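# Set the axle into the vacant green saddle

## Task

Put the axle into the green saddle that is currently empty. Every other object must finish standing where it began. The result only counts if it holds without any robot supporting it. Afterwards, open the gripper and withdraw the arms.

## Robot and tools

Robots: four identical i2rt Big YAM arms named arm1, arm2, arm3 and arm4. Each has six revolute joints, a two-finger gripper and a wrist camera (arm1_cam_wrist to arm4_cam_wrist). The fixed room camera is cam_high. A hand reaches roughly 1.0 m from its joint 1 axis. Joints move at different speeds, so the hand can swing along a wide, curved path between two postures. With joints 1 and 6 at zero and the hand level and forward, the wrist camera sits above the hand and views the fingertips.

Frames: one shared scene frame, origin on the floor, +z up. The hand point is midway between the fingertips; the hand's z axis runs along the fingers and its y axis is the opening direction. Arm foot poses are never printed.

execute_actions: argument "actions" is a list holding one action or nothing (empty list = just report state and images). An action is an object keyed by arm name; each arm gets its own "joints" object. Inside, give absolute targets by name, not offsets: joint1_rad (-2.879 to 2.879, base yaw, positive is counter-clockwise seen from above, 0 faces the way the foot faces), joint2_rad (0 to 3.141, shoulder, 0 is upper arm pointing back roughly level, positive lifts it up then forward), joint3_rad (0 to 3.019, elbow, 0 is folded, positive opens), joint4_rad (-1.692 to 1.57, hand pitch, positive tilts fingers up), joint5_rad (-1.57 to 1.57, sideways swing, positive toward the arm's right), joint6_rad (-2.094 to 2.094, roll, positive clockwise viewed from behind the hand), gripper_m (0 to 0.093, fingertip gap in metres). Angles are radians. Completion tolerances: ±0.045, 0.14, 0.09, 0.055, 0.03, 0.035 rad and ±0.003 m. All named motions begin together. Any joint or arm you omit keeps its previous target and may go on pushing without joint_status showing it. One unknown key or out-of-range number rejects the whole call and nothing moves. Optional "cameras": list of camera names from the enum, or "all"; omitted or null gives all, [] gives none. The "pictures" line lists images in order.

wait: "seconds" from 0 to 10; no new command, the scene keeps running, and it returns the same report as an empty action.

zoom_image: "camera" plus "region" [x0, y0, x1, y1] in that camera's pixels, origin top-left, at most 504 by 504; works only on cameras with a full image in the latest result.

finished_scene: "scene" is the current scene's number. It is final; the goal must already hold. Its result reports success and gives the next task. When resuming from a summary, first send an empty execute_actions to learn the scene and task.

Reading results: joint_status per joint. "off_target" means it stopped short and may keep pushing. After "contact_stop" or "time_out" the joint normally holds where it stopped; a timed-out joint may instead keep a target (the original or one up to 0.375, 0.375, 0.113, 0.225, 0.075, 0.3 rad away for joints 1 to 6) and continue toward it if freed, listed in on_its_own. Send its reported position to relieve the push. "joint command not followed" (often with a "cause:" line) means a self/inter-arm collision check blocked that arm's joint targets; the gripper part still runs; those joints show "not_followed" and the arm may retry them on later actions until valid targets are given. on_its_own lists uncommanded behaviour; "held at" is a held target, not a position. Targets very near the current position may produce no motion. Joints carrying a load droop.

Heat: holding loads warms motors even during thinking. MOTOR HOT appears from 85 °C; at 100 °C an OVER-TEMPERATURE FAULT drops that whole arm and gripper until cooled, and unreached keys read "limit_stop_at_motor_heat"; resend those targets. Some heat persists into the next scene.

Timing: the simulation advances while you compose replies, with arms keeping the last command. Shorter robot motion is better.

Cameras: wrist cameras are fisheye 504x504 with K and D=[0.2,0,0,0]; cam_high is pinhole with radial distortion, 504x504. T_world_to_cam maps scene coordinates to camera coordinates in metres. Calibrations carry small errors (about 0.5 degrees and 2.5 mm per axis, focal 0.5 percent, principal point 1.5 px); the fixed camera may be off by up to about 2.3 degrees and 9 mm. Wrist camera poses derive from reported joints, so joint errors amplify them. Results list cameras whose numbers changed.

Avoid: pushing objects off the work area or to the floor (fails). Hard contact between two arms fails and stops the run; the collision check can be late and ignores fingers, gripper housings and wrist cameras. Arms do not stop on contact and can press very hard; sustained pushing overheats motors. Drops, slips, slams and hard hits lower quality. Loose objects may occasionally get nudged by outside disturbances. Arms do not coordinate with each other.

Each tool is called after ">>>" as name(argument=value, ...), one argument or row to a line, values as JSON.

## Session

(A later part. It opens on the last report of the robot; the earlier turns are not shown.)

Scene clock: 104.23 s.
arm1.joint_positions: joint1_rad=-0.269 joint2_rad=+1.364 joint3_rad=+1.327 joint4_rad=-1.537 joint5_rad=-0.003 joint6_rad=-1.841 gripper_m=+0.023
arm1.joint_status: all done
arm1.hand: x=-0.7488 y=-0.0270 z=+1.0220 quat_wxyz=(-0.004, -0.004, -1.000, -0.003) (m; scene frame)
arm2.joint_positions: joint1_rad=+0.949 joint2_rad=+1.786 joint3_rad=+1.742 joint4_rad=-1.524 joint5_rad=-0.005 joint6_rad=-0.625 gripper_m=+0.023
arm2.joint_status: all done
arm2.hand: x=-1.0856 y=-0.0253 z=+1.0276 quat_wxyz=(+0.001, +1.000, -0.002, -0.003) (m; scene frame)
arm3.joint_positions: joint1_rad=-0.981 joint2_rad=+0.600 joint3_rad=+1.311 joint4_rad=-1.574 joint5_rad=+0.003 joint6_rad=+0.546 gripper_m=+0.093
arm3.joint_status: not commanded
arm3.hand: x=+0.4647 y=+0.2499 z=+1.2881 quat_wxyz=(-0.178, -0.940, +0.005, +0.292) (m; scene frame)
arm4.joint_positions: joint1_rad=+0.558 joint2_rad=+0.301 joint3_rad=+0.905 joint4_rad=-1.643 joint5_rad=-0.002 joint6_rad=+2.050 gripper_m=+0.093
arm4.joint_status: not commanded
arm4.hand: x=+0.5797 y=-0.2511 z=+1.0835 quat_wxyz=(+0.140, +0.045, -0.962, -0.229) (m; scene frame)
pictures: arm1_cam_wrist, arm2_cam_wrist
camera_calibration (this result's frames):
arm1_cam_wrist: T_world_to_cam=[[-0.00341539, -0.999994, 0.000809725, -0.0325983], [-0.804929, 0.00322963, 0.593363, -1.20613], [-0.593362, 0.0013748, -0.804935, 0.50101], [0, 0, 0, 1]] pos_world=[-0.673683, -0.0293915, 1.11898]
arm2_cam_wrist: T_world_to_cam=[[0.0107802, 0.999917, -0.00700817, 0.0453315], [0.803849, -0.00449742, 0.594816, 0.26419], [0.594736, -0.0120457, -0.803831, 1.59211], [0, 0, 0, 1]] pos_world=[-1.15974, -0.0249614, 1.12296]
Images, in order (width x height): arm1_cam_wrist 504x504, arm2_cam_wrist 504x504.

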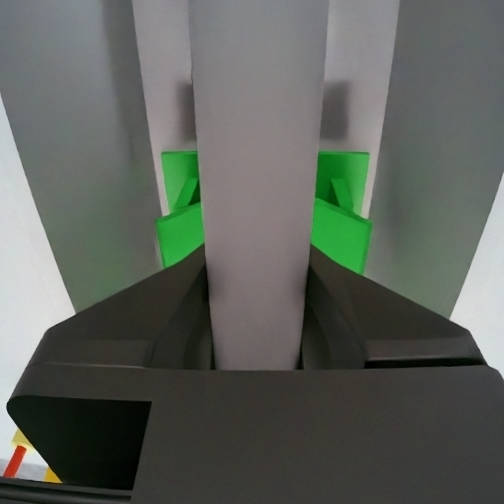

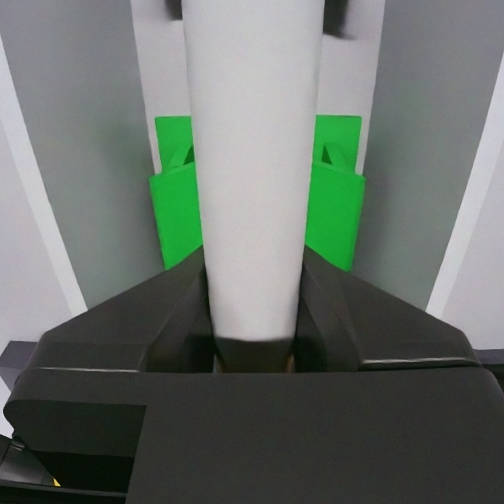

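>>> execute_actions(
  actions=[
    {"arm2":{"joints":{"joint1_rad":0.955,"joint2_rad":1.81,"joint3_rad":1.66,"joint4_rad":-1.345,"joint6_rad":-0.615}},"arm1":{"joints":{"joint1_rad":-0.312,"joint2_rad":1.375,"joint3_rad":1.185,"joint4_rad":-1.325,"joint6_rad":-1.88}}},
  ],
  cameras=["arm2_cam_wrist","arm1_cam_wrist"],
)

Scene clock: 105.80 s.
arm1.joint_positions: joint1_rad=-0.303 joint2_rad=+1.396 joint3_rad=+1.152 joint4_rad=-1.335 joint5_rad=-0.007 joint6_rad=-1.872 gripper_m=+0.023
arm1.joint_status: all done
arm1.hand: x=-0.7604 y=-0.0232 z=+0.9438 quat_wxyz=(-0.006, -0.006, -1.000, -0.004) (m; scene frame)
arm2.joint_positions: joint1_rad=+0.951 joint2_rad=+1.854 joint3_rad=+1.629 joint4_rad=-1.348 joint5_rad=+0.000 joint6_rad=-0.619 gripper_m=+0.023
arm2.joint_status: all done
arm2.hand: x=-1.0968 y=-0.0177 z=+0.9482 quat_wxyz=(+0.001, +1.000, -0.005, +0.000) (m; scene frame)
arm3.joint_positions: joint1_rad=-0.981 joint2_rad=+0.600 joint3_rad=+1.311 joint4_rad=-1.574 joint5_rad=+0.003 joint6_rad=+0.546 gripper_m=+0.093
arm3.joint_status: not commanded
arm3.hand: x=+0.4647 y=+0.2499 z=+1.2881 quat_wxyz=(-0.178, -0.940, +0.005, +0.292) (m; scene frame)
arm4.joint_positions: joint1_rad=+0.558 joint2_rad=+0.301 joint3_rad=+0.905 joint4_rad=-1.643 joint5_rad=-0.002 joint6_rad=+2.050 gripper_m=+0.093
arm4.joint_status: not commanded
arm4.hand: x=+0.5797 y=-0.2511 z=+1.0835 quat_wxyz=(+0.140, +0.045, -0.962, -0.229) (m; scene frame)
pictures: arm1_cam_wrist, arm2_cam_wrist
camera_calibration (this result's frames):
arm1_cam_wrist: T_world_to_cam=[[-0.00649081, -0.999976, -0.00254341, -0.0279306], [-0.808215, 0.00374831, 0.588876, -1.16734], [-0.588852, 0.0058779, -0.808219, 0.437796], [0, 0, 0, 1]] pos_world=[-0.685847, -0.0261277, 1.04118]
arm2_cam_wrist: T_world_to_cam=[[0.0150226, 0.99987, -0.00584525, 0.0409087], [0.799674, -0.00850498, 0.600374, 0.310505], [0.600246, -0.0136935, -0.799698, 1.53714], [0, 0, 0, 1]] pos_world=[-1.17158, -0.0172137, 1.04307]
Images, in order (width x height): arm1_cam_wrist 504x504, arm2_cam_wrist 504x504.

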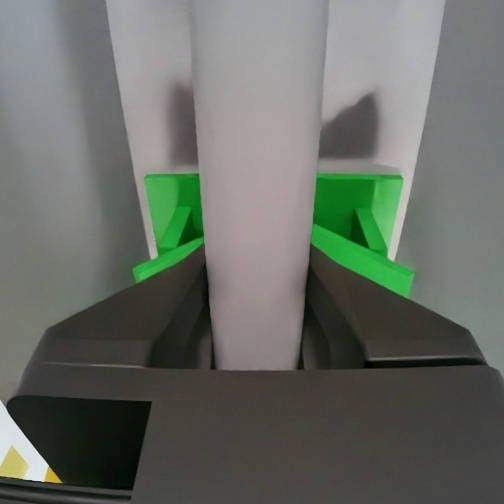

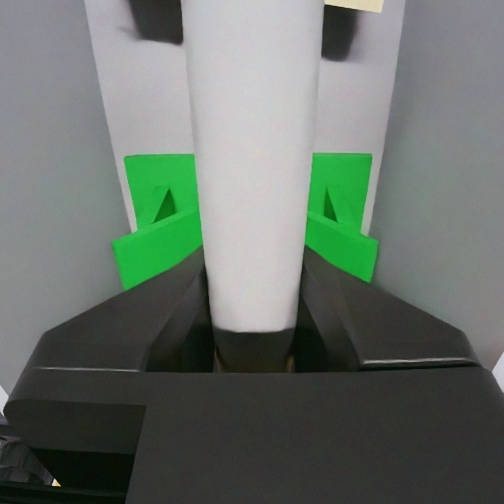

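>>> execute_actions(
  actions=[
    {"arm2":{"joints":{"joint1_rad":0.968,"joint2_rad":1.85,"joint3_rad":1.55,"joint4_rad":-1.195,"joint6_rad":-0.6}},"arm1":{"joints":{"joint1_rad":-0.297,"joint2_rad":1.455,"joint3_rad":1.095,"joint4_rad":-1.145}}},
  ],
  cameras=["arm2_cam_wrist","arm1_cam_wrist"],
)

Scene clock: 107.03 s.
arm1.joint_positions: joint1_rad=-0.300 joint2_rad=+1.474 joint3_rad=+1.064 joint4_rad=-1.162 joint5_rad=-0.005 joint6_rad=-1.870 gripper_m=+0.023
arm1.joint_status: all done
arm1.hand: x=-0.7626 y=-0.0340 z=+0.8825 quat_wxyz=(-0.004, -0.005, -1.000, -0.001) (m; scene frame)
arm2.joint_positions: joint1_rad=+0.963 joint2_rad=+1.891 joint3_rad=+1.522 joint4_rad=-1.200 joint5_rad=-0.003 joint6_rad=-0.605 gripper_m=+0.023
arm2.joint_status: all done
arm2.hand: x=-1.0986 y=-0.0253 z=+0.8885 quat_wxyz=(+0.001, +1.000, -0.006, -0.001) (m; scene frame)
arm3.joint_positions: joint1_rad=-0.981 joint2_rad=+0.600 joint3_rad=+1.311 joint4_rad=-1.574 joint5_rad=+0.003 joint6_rad=+0.546 gripper_m=+0.093
arm3.joint_status: not commanded
arm3.hand: x=+0.4647 y=+0.2499 z=+1.2881 quat_wxyz=(-0.178, -0.940, +0.005, +0.292) (m; scene frame)
arm4.joint_positions: joint1_rad=+0.558 joint2_rad=+0.301 joint3_rad=+0.905 joint4_rad=-1.643 joint5_rad=-0.002 joint6_rad=+2.050 gripper_m=+0.093
arm4.joint_status: not commanded
arm4.hand: x=+0.5797 y=-0.2511 z=+1.0835 quat_wxyz=(+0.140, +0.045, -0.962, -0.229) (m; scene frame)
pictures: arm1_cam_wrist, arm2_cam_wrist
camera_calibration (this result's frames):
arm1_cam_wrist: T_world_to_cam=[[-0.00496039, -0.999983, 0.00294437, -0.0425064], [-0.805762, 0.00574068, 0.592212, -1.13407], [-0.592219, 0.000565141, -0.805777, 0.382108], [0, 0, 0, 1]] pos_world=[-0.687709, -0.0362113, 0.97963]
arm2_cam_wrist: T_world_to_cam=[[0.0169105, 0.999834, -0.00674641, 0.0509787], [0.80169, -0.00952646, 0.597664, 0.352312], [0.5975, -0.0155153, -0.801719, 1.48914], [0, 0, 0, 1]] pos_world=[-1.17307, -0.0245094, 0.983654]
Images, in order (width x height): arm1_cam_wrist 504x504, arm2_cam_wrist 504x504.

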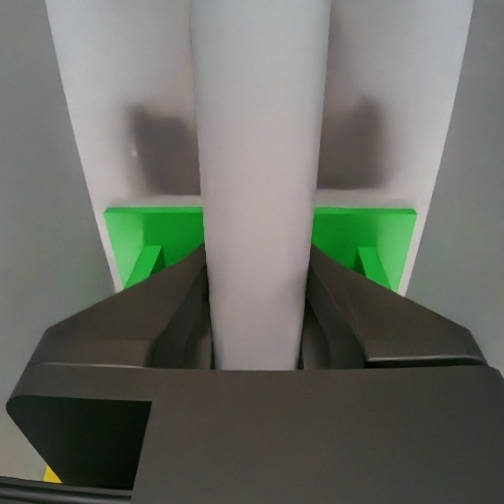

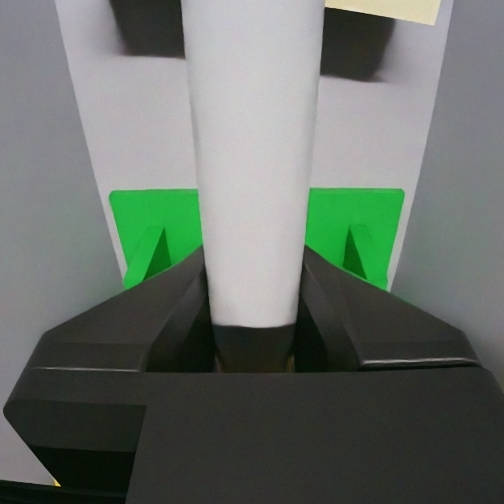

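>>> execute_actions(
  actions=[
    {"arm2":{"joints":{"joint2_rad":1.875,"joint3_rad":1.50,"joint4_rad":-1.14}},"arm1":{"joints":{"joint2_rad":1.48,"joint3_rad":1.05,"joint4_rad":-1.09}}},
  ],
  cameras=["arm2_cam_wrist","arm1_cam_wrist"],
)

Scene clock: 107.90 s.
arm1.joint_positions: joint1_rad=-0.298 joint2_rad=+1.488 joint3_rad=+1.028 joint4_rad=-1.109 joint5_rad=-0.002 joint6_rad=-1.873 gripper_m=+0.023
arm1.joint_status: all done
arm1.hand: x=-0.7620 y=-0.0321 z=+0.8647 quat_wxyz=(-0.002, -0.003, -1.000, -0.001) (m; scene frame)
arm2.joint_positions: joint1_rad=+0.963 joint2_rad=+1.895 joint3_rad=+1.486 joint4_rad=-1.146 joint5_rad=-0.002 joint6_rad=-0.610 gripper_m=+0.023
arm2.joint_status: all done
arm2.hand: x=-1.0977 y=-0.0257 z=+0.8740 quat_wxyz=(-0.003, +1.000, -0.003, -0.007) (m; scene frame)
arm3.joint_positions: joint1_rad=-0.981 joint2_rad=+0.600 joint3_rad=+1.311 joint4_rad=-1.574 joint5_rad=+0.003 joint6_rad=+0.546 gripper_m=+0.093
arm3.joint_status: not commanded
arm3.hand: x=+0.4647 y=+0.2499 z=+1.2881 quat_wxyz=(-0.178, -0.940, +0.005, +0.292) (m; scene frame)
arm4.joint_positions: joint1_rad=+0.558 joint2_rad=+0.301 joint3_rad=+0.905 joint4_rad=-1.643 joint5_rad=-0.002 joint6_rad=+2.050 gripper_m=+0.093
arm4.joint_status: not commanded
arm4.hand: x=+0.5797 y=-0.2511 z=+1.0835 quat_wxyz=(+0.140, +0.045, -0.962, -0.229) (m; scene frame)
pictures: arm1_cam_wrist, arm2_cam_wrist
camera_calibration (this result's frames):
arm1_cam_wrist: T_world_to_cam=[[-0.000360834, -0.999988, 0.00484565, -0.0387468], [-0.803295, 0.00317583, 0.595573, -1.12413], [-0.595582, -0.00367758, -0.803286, 0.36332], [0, 0, 0, 1]] pos_world=[-0.686636, -0.0338401, 0.96154]
arm2_cam_wrist: T_world_to_cam=[[0.0119429, 0.999926, 0.00213091, 0.0381206], [0.80849, -0.0109104, 0.588409, 0.375793], [0.588389, -0.00530452, -0.80856, 1.47324], [0, 0, 0, 1]] pos_world=[-1.17112, -0.0262029, 0.970005]
Images, in order (width x height): arm1_cam_wrist 504x504, arm2_cam_wrist 504x504.

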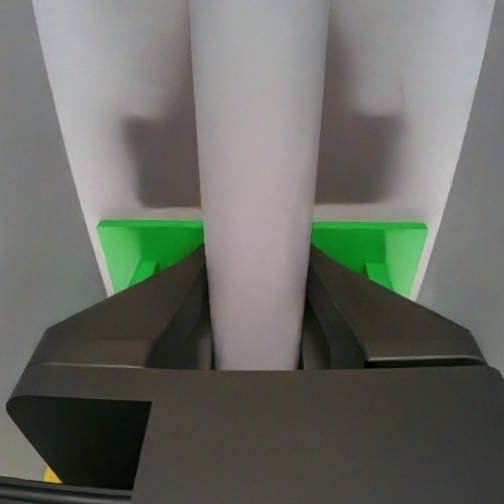

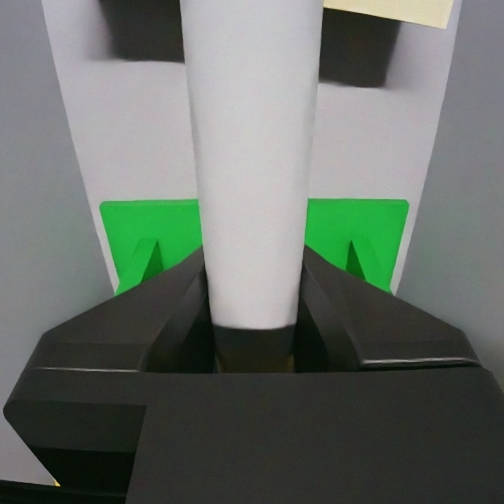

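>>> execute_actions(
  actions=[
    {"arm2":{"joints":{"joint2_rad":1.895,"joint3_rad":1.475}},"arm1":{"joints":{"joint2_rad":1.488,"joint3_rad":1.03}}},
  ],
  cameras=[],
)

>>> execute_actions(
  actions=[
    {"arm2":{"joints":{"gripper_m":0.085}},"arm1":{"joints":{"gripper_m":0.085}}},
  ],
  cameras=["arm2_cam_wrist","arm1_cam_wrist"],
)

>>> execute_actions(
  actions=[
    {"arm2":{"joints":{"joint2_rad":1.78,"joint3_rad":1.78,"joint4_rad":-1.53}},"arm1":{"joints":{"joint2_rad":1.37,"joint3_rad":1.38,"joint4_rad":-1.54}}},
  ],
  cameras=["arm2_cam_wrist","arm1_cam_wrist"],
)

>>> execute_actions(
  actions=[
    {"arm2":{"joints":{"joint2_rad":0.8,"joint3_rad":1.3}},"arm1":{"joints":{"joint2_rad":0.6,"joint3_rad":1.1}}},
  ],
)

Scene clock: 108.70 s.
arm1.joint_positions: joint1_rad=-0.298 joint2_rad=+1.488 joint3_rad=+1.027 joint4_rad=-1.109 joint5_rad=-0.001 joint6_rad=-1.873 gripper_m=+0.023
arm1.joint_status: all done
arm1.hand: x=-0.7619 y=-0.0316 z=+0.8643 quat_wxyz=(-0.002, -0.003, -1.000, -0.001) (m; scene frame)
arm2.joint_positions: joint1_rad=+0.963 joint2_rad=+1.895 joint3_rad=+1.481 joint4_rad=-1.141 joint5_rad=-0.002 joint6_rad=-0.610 gripper_m=+0.023
arm2.joint_status: all done
arm2.hand: x=-1.0975 y=-0.0259 z=+0.8726 quat_wxyz=(-0.004, +1.000, -0.003, -0.008) (m; scene frame)
arm3.joint_positions: joint1_rad=-0.981 joint2_rad=+0.600 joint3_rad=+1.311 joint4_rad=-1.574 joint5_rad=+0.003 joint6_rad=+0.546 gripper_m=+0.093
arm3.joint_status: not commanded
arm3.hand: x=+0.4647 y=+0.2499 z=+1.2881 quat_wxyz=(-0.178, -0.940, +0.005, +0.292) (m; scene frame)
arm4.joint_positions: joint1_rad=+0.558 joint2_rad=+0.301 joint3_rad=+0.905 joint4_rad=-1.643 joint5_rad=-0.002 joint6_rad=+2.050 gripper_m=+0.093
arm4.joint_status: not commanded
arm4.hand: x=+0.5797 y=-0.2511 z=+1.0835 quat_wxyz=(+0.140, +0.045, -0.962, -0.229) (m; scene frame)
pictures: none
No camera images: the call's "cameras" was empty. Leave "cameras" out to get every camera's image.

Scene clock: 109.40 s.
arm1.joint_positions: joint1_rad=-0.298 joint2_rad=+1.488 joint3_rad=+1.027 joint4_rad=-1.104 joint5_rad=-0.001 joint6_rad=-1.873 gripper_m=+0.085
arm1.joint_status: all done
arm1.hand: x=-0.7623 y=-0.0328 z=+0.8643 quat_wxyz=(-0.002, -0.003, -1.000, +0.001) (m; scene frame)
arm2.joint_positions: joint1_rad=+0.963 joint2_rad=+1.895 joint3_rad=+1.481 joint4_rad=-1.141 joint5_rad=-0.002 joint6_rad=-0.610 gripper_m=+0.085
arm2.joint_status: all done
arm2.hand: x=-1.0975 y=-0.0259 z=+0.8726 quat_wxyz=(-0.004, +1.000, -0.003, -0.008) (m; scene frame)
arm3.joint_positions: joint1_rad=-0.981 joint2_rad=+0.600 joint3_rad=+1.311 joint4_rad=-1.574 joint5_rad=+0.003 joint6_rad=+0.546 gripper_m=+0.093
arm3.joint_status: not commanded
arm3.hand: x=+0.4647 y=+0.2499 z=+1.2881 quat_wxyz=(-0.178, -0.940, +0.005, +0.292) (m; scene frame)
arm4.joint_positions: joint1_rad=+0.558 joint2_rad=+0.301 joint3_rad=+0.905 joint4_rad=-1.643 joint5_rad=-0.002 joint6_rad=+2.050 gripper_m=+0.093
arm4.joint_status: not commanded
arm4.hand: x=+0.5797 y=-0.2511 z=+1.0835 quat_wxyz=(+0.140, +0.045, -0.962, -0.229) (m; scene frame)
pictures: arm1_cam_wrist, arm2_cam_wrist
camera_calibration (this result's frames):
arm1_cam_wrist: T_world_to_cam=[[-0.000360196, -0.999965, 0.00836579, -0.0424739], [-0.802389, 0.00528173, 0.596779, -1.12441], [-0.596802, -0.00649766, -0.802362, 0.36101], [0, 0, 0, 1]] pos_world=[-0.686775, -0.0341879, 0.961038]
arm2_cam_wrist: T_world_to_cam=[[0.0119473, 0.999924, 0.00299775, 0.0375237], [0.809222, -0.0114297, 0.587392, 0.378156], [0.587382, -0.0045919, -0.809297, 1.47149], [0, 0, 0, 1]] pos_world=[-1.17079, -0.0264417, 0.968633]
Images, in order (width x height): arm1_cam_wrist 504x504, arm2_cam_wrist 504x504.

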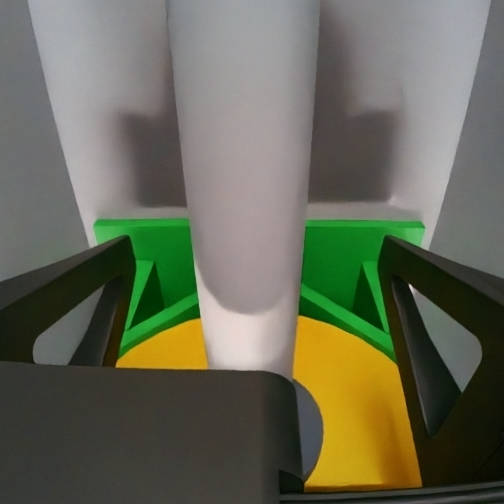

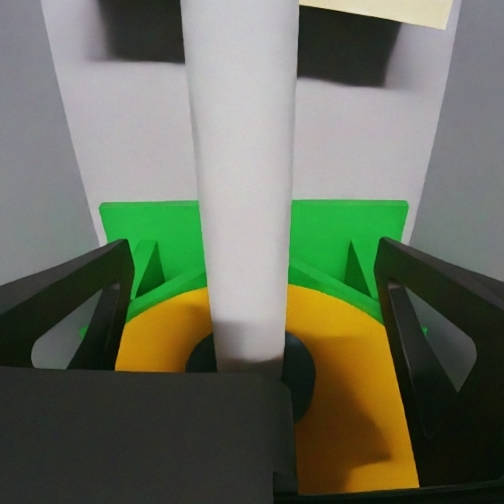

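Scene clock: 110.67 s.
arm1.joint_positions: joint1_rad=-0.298 joint2_rad=+1.361 joint3_rad=+1.352 joint4_rad=-1.527 joint5_rad=-0.001 joint6_rad=-1.873 gripper_m=+0.085
arm1.joint_status: all done
arm1.hand: x=-0.7623 y=-0.0316 z=+1.0329 quat_wxyz=(+0.003, -0.003, -1.000, +0.016) (m; scene frame)
arm2.joint_positions: joint1_rad=+0.963 joint2_rad=+1.761 joint3_rad=+1.754 joint4_rad=-1.520 joint5_rad=-0.002 joint6_rad=-0.610 gripper_m=+0.085
arm2.joint_status: all done
arm2.hand: x=-1.0911 y=-0.0303 z=+1.0453 quat_wxyz=(-0.012, +1.000, -0.003, -0.019) (m; scene frame)
arm3.joint_positions: joint1_rad=-0.981 joint2_rad=+0.600 joint3_rad=+1.311 joint4_rad=-1.574 joint5_rad=+0.003 joint6_rad=+0.546 gripper_m=+0.093
arm3.joint_status: not commanded
arm3.hand: x=+0.4647 y=+0.2499 z=+1.2881 quat_wxyz=(-0.178, -0.940, +0.005, +0.292) (m; scene frame)
arm4.joint_positions: joint1_rad=+0.558 joint2_rad=+0.301 joint3_rad=+0.905 joint4_rad=-1.643 joint5_rad=-0.002 joint6_rad=+2.050 gripper_m=+0.093
arm4.joint_status: not commanded
arm4.hand: x=+0.5797 y=-0.2511 z=+1.0835 quat_wxyz=(+0.140, +0.045, -0.962, -0.229) (m; scene frame)
pictures: arm1_cam_wrist, arm2_cam_wrist
camera_calibration (this result's frames):
arm1_cam_wrist: T_world_to_cam=[[-0.000228224, -0.999312, 0.0370791, -0.0722216], [-0.796904, 0.0225814, 0.603683, -1.22748], [-0.604105, -0.0294107, -0.796362, 0.483768], [0, 0, 0, 1]] pos_world=[-0.685957, -0.0302256, 1.12894]
arm2_cam_wrist: T_world_to_cam=[[0.0122101, 0.999752, 0.0185974, 0.0253084], [0.822181, -0.0206232, 0.568852, 0.304654], [0.569095, 0.00834468, -0.82223, 1.60145], [0, 0, 0, 1]] pos_world=[-1.16217, -0.0323828, 1.14299]
Images, in order (width x height): arm1_cam_wrist 504x504, arm2_cam_wrist 504x504.

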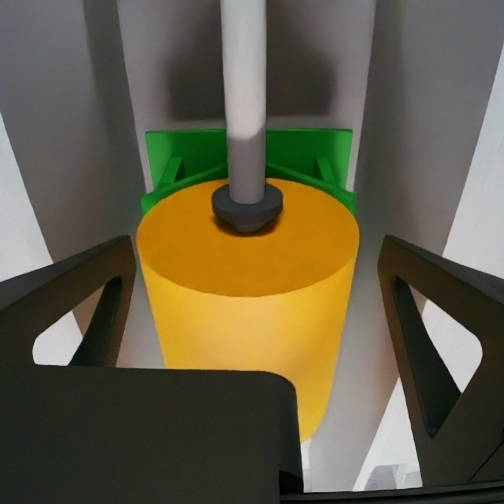

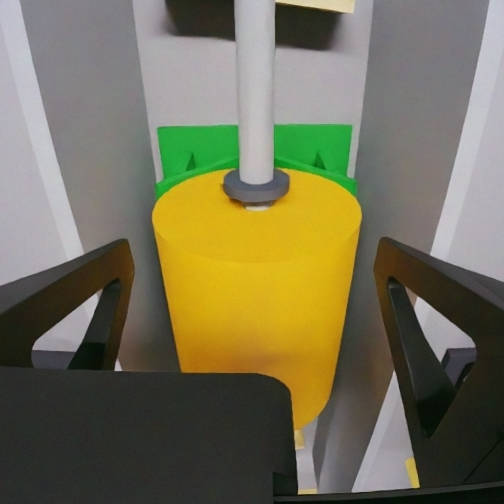

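Scene clock: 112.37 s.
arm1.joint_positions: joint1_rad=-0.298 joint2_rad=+0.596 joint3_rad=+1.096 joint4_rad=-1.529 joint5_rad=-0.001 joint6_rad=-1.873 gripper_m=+0.085
arm1.joint_status: all done
arm1.hand: x=-0.7047 y=+0.1505 z=+1.1395 quat_wxyz=(+0.078, -0.003, -0.964, +0.254) (m; scene frame)
arm2.joint_positions: joint1_rad=+0.963 joint2_rad=+0.794 joint3_rad=+1.305 joint4_rad=-1.522 joint5_rad=-0.002 joint6_rad=-0.610 gripper_m=+0.085
arm2.joint_status: all done
arm2.hand: x=-0.8588 y=-0.1946 z=+1.2305 quat_wxyz=(-0.158, +0.961, -0.003, -0.227) (m; scene frame)
arm3.joint_positions: joint1_rad=-0.981 joint2_rad=+0.600 joint3_rad=+1.311 joint4_rad=-1.574 joint5_rad=+0.003 joint6_rad=+0.546 gripper_m=+0.093
arm3.joint_status: not commanded
arm3.hand: x=+0.4647 y=+0.2499 z=+1.2881 quat_wxyz=(-0.178, -0.940, +0.005, +0.292) (m; scene frame)
arm4.joint_positions: joint1_rad=+0.558 joint2_rad=+0.301 joint3_rad=+0.905 joint4_rad=-1.643 joint5_rad=-0.002 joint6_rad=+2.050 gripper_m=+0.093
arm4.joint_status: not commanded
arm4.hand: x=+0.5797 y=-0.2511 z=+1.0835 quat_wxyz=(+0.140, +0.045, -0.962, -0.229) (m; scene frame)
pictures: arm1_cam_wrist, arm2_cam_wrist, arm3_cam_wrist, arm4_cam_wrist, cam_high
camera_calibration (this result's frames):
arm1_cam_wrist: T_world_to_cam=[[0.0403878, -0.867819, 0.495236, -0.40747], [-0.699392, 0.329423, 0.634296, -1.26235], [-0.713596, -0.371982, -0.593641, 0.352196], [0, 0, 0, 1]] pos_world=[-0.615097, 0.193247, 1.21158]
arm2_cam_wrist: T_world_to_cam=[[0.0805918, 0.951856, 0.295762, -0.108381], [0.978535, -0.13202, 0.158242, 0.622842], [0.18967, 0.27666, -0.942064, 1.49671], [0, 0, 0, 1]] pos_world=[-0.884619, -0.228691, 1.34349]
arm3_cam_wrist: T_world_to_cam=[[-0.109965, 0.933628, -0.34095, 0.256418], [0.993027, 0.117865, 0.00247371, -0.487818], [0.0424956, -0.338301, -0.940078, 1.40454], [0, 0, 0, 1]] pos_world=[0.452927, 0.293254, 1.40901]
arm4_cam_wrist: T_world_to_cam=[[0.0257046, -0.892588, -0.45014, 0.249237], [-0.596488, -0.37504, 0.709611, -0.512062], [-0.80221, 0.250262, -0.542058, 1.24002], [0, 0, 0, 1]] pos_world=[0.682915, -0.279909, 1.14772]
Images, in order (width x height): arm1_cam_wrist 504x504, arm2_cam_wrist 504x504, arm3_cam_wrist 504x504, arm4_cam_wrist 504x504, cam_high 504x504.

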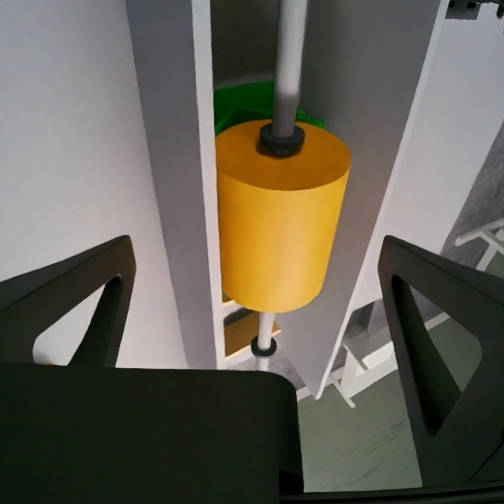

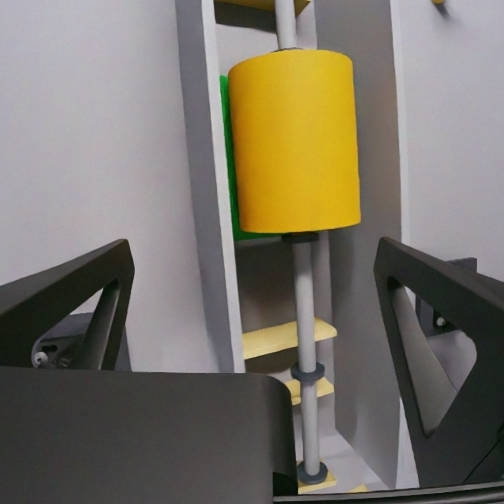

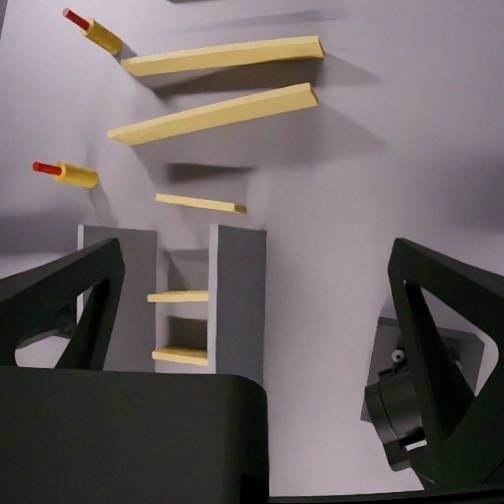

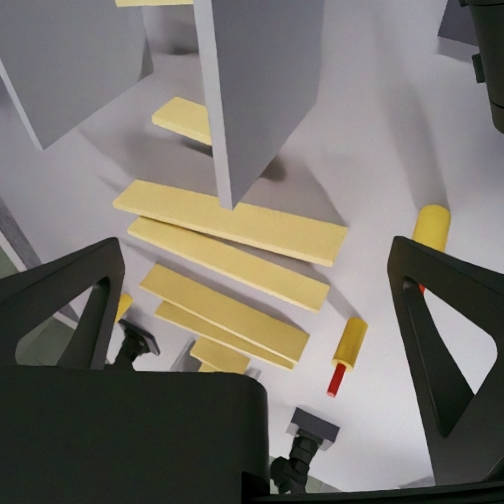

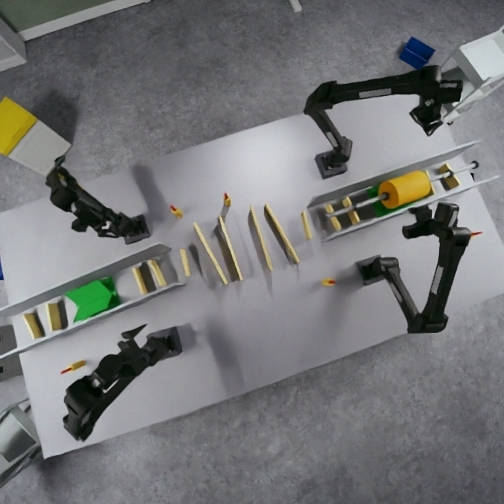

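>>> finished_scene(
  scene=1,
)

The scene is finished: the task was done.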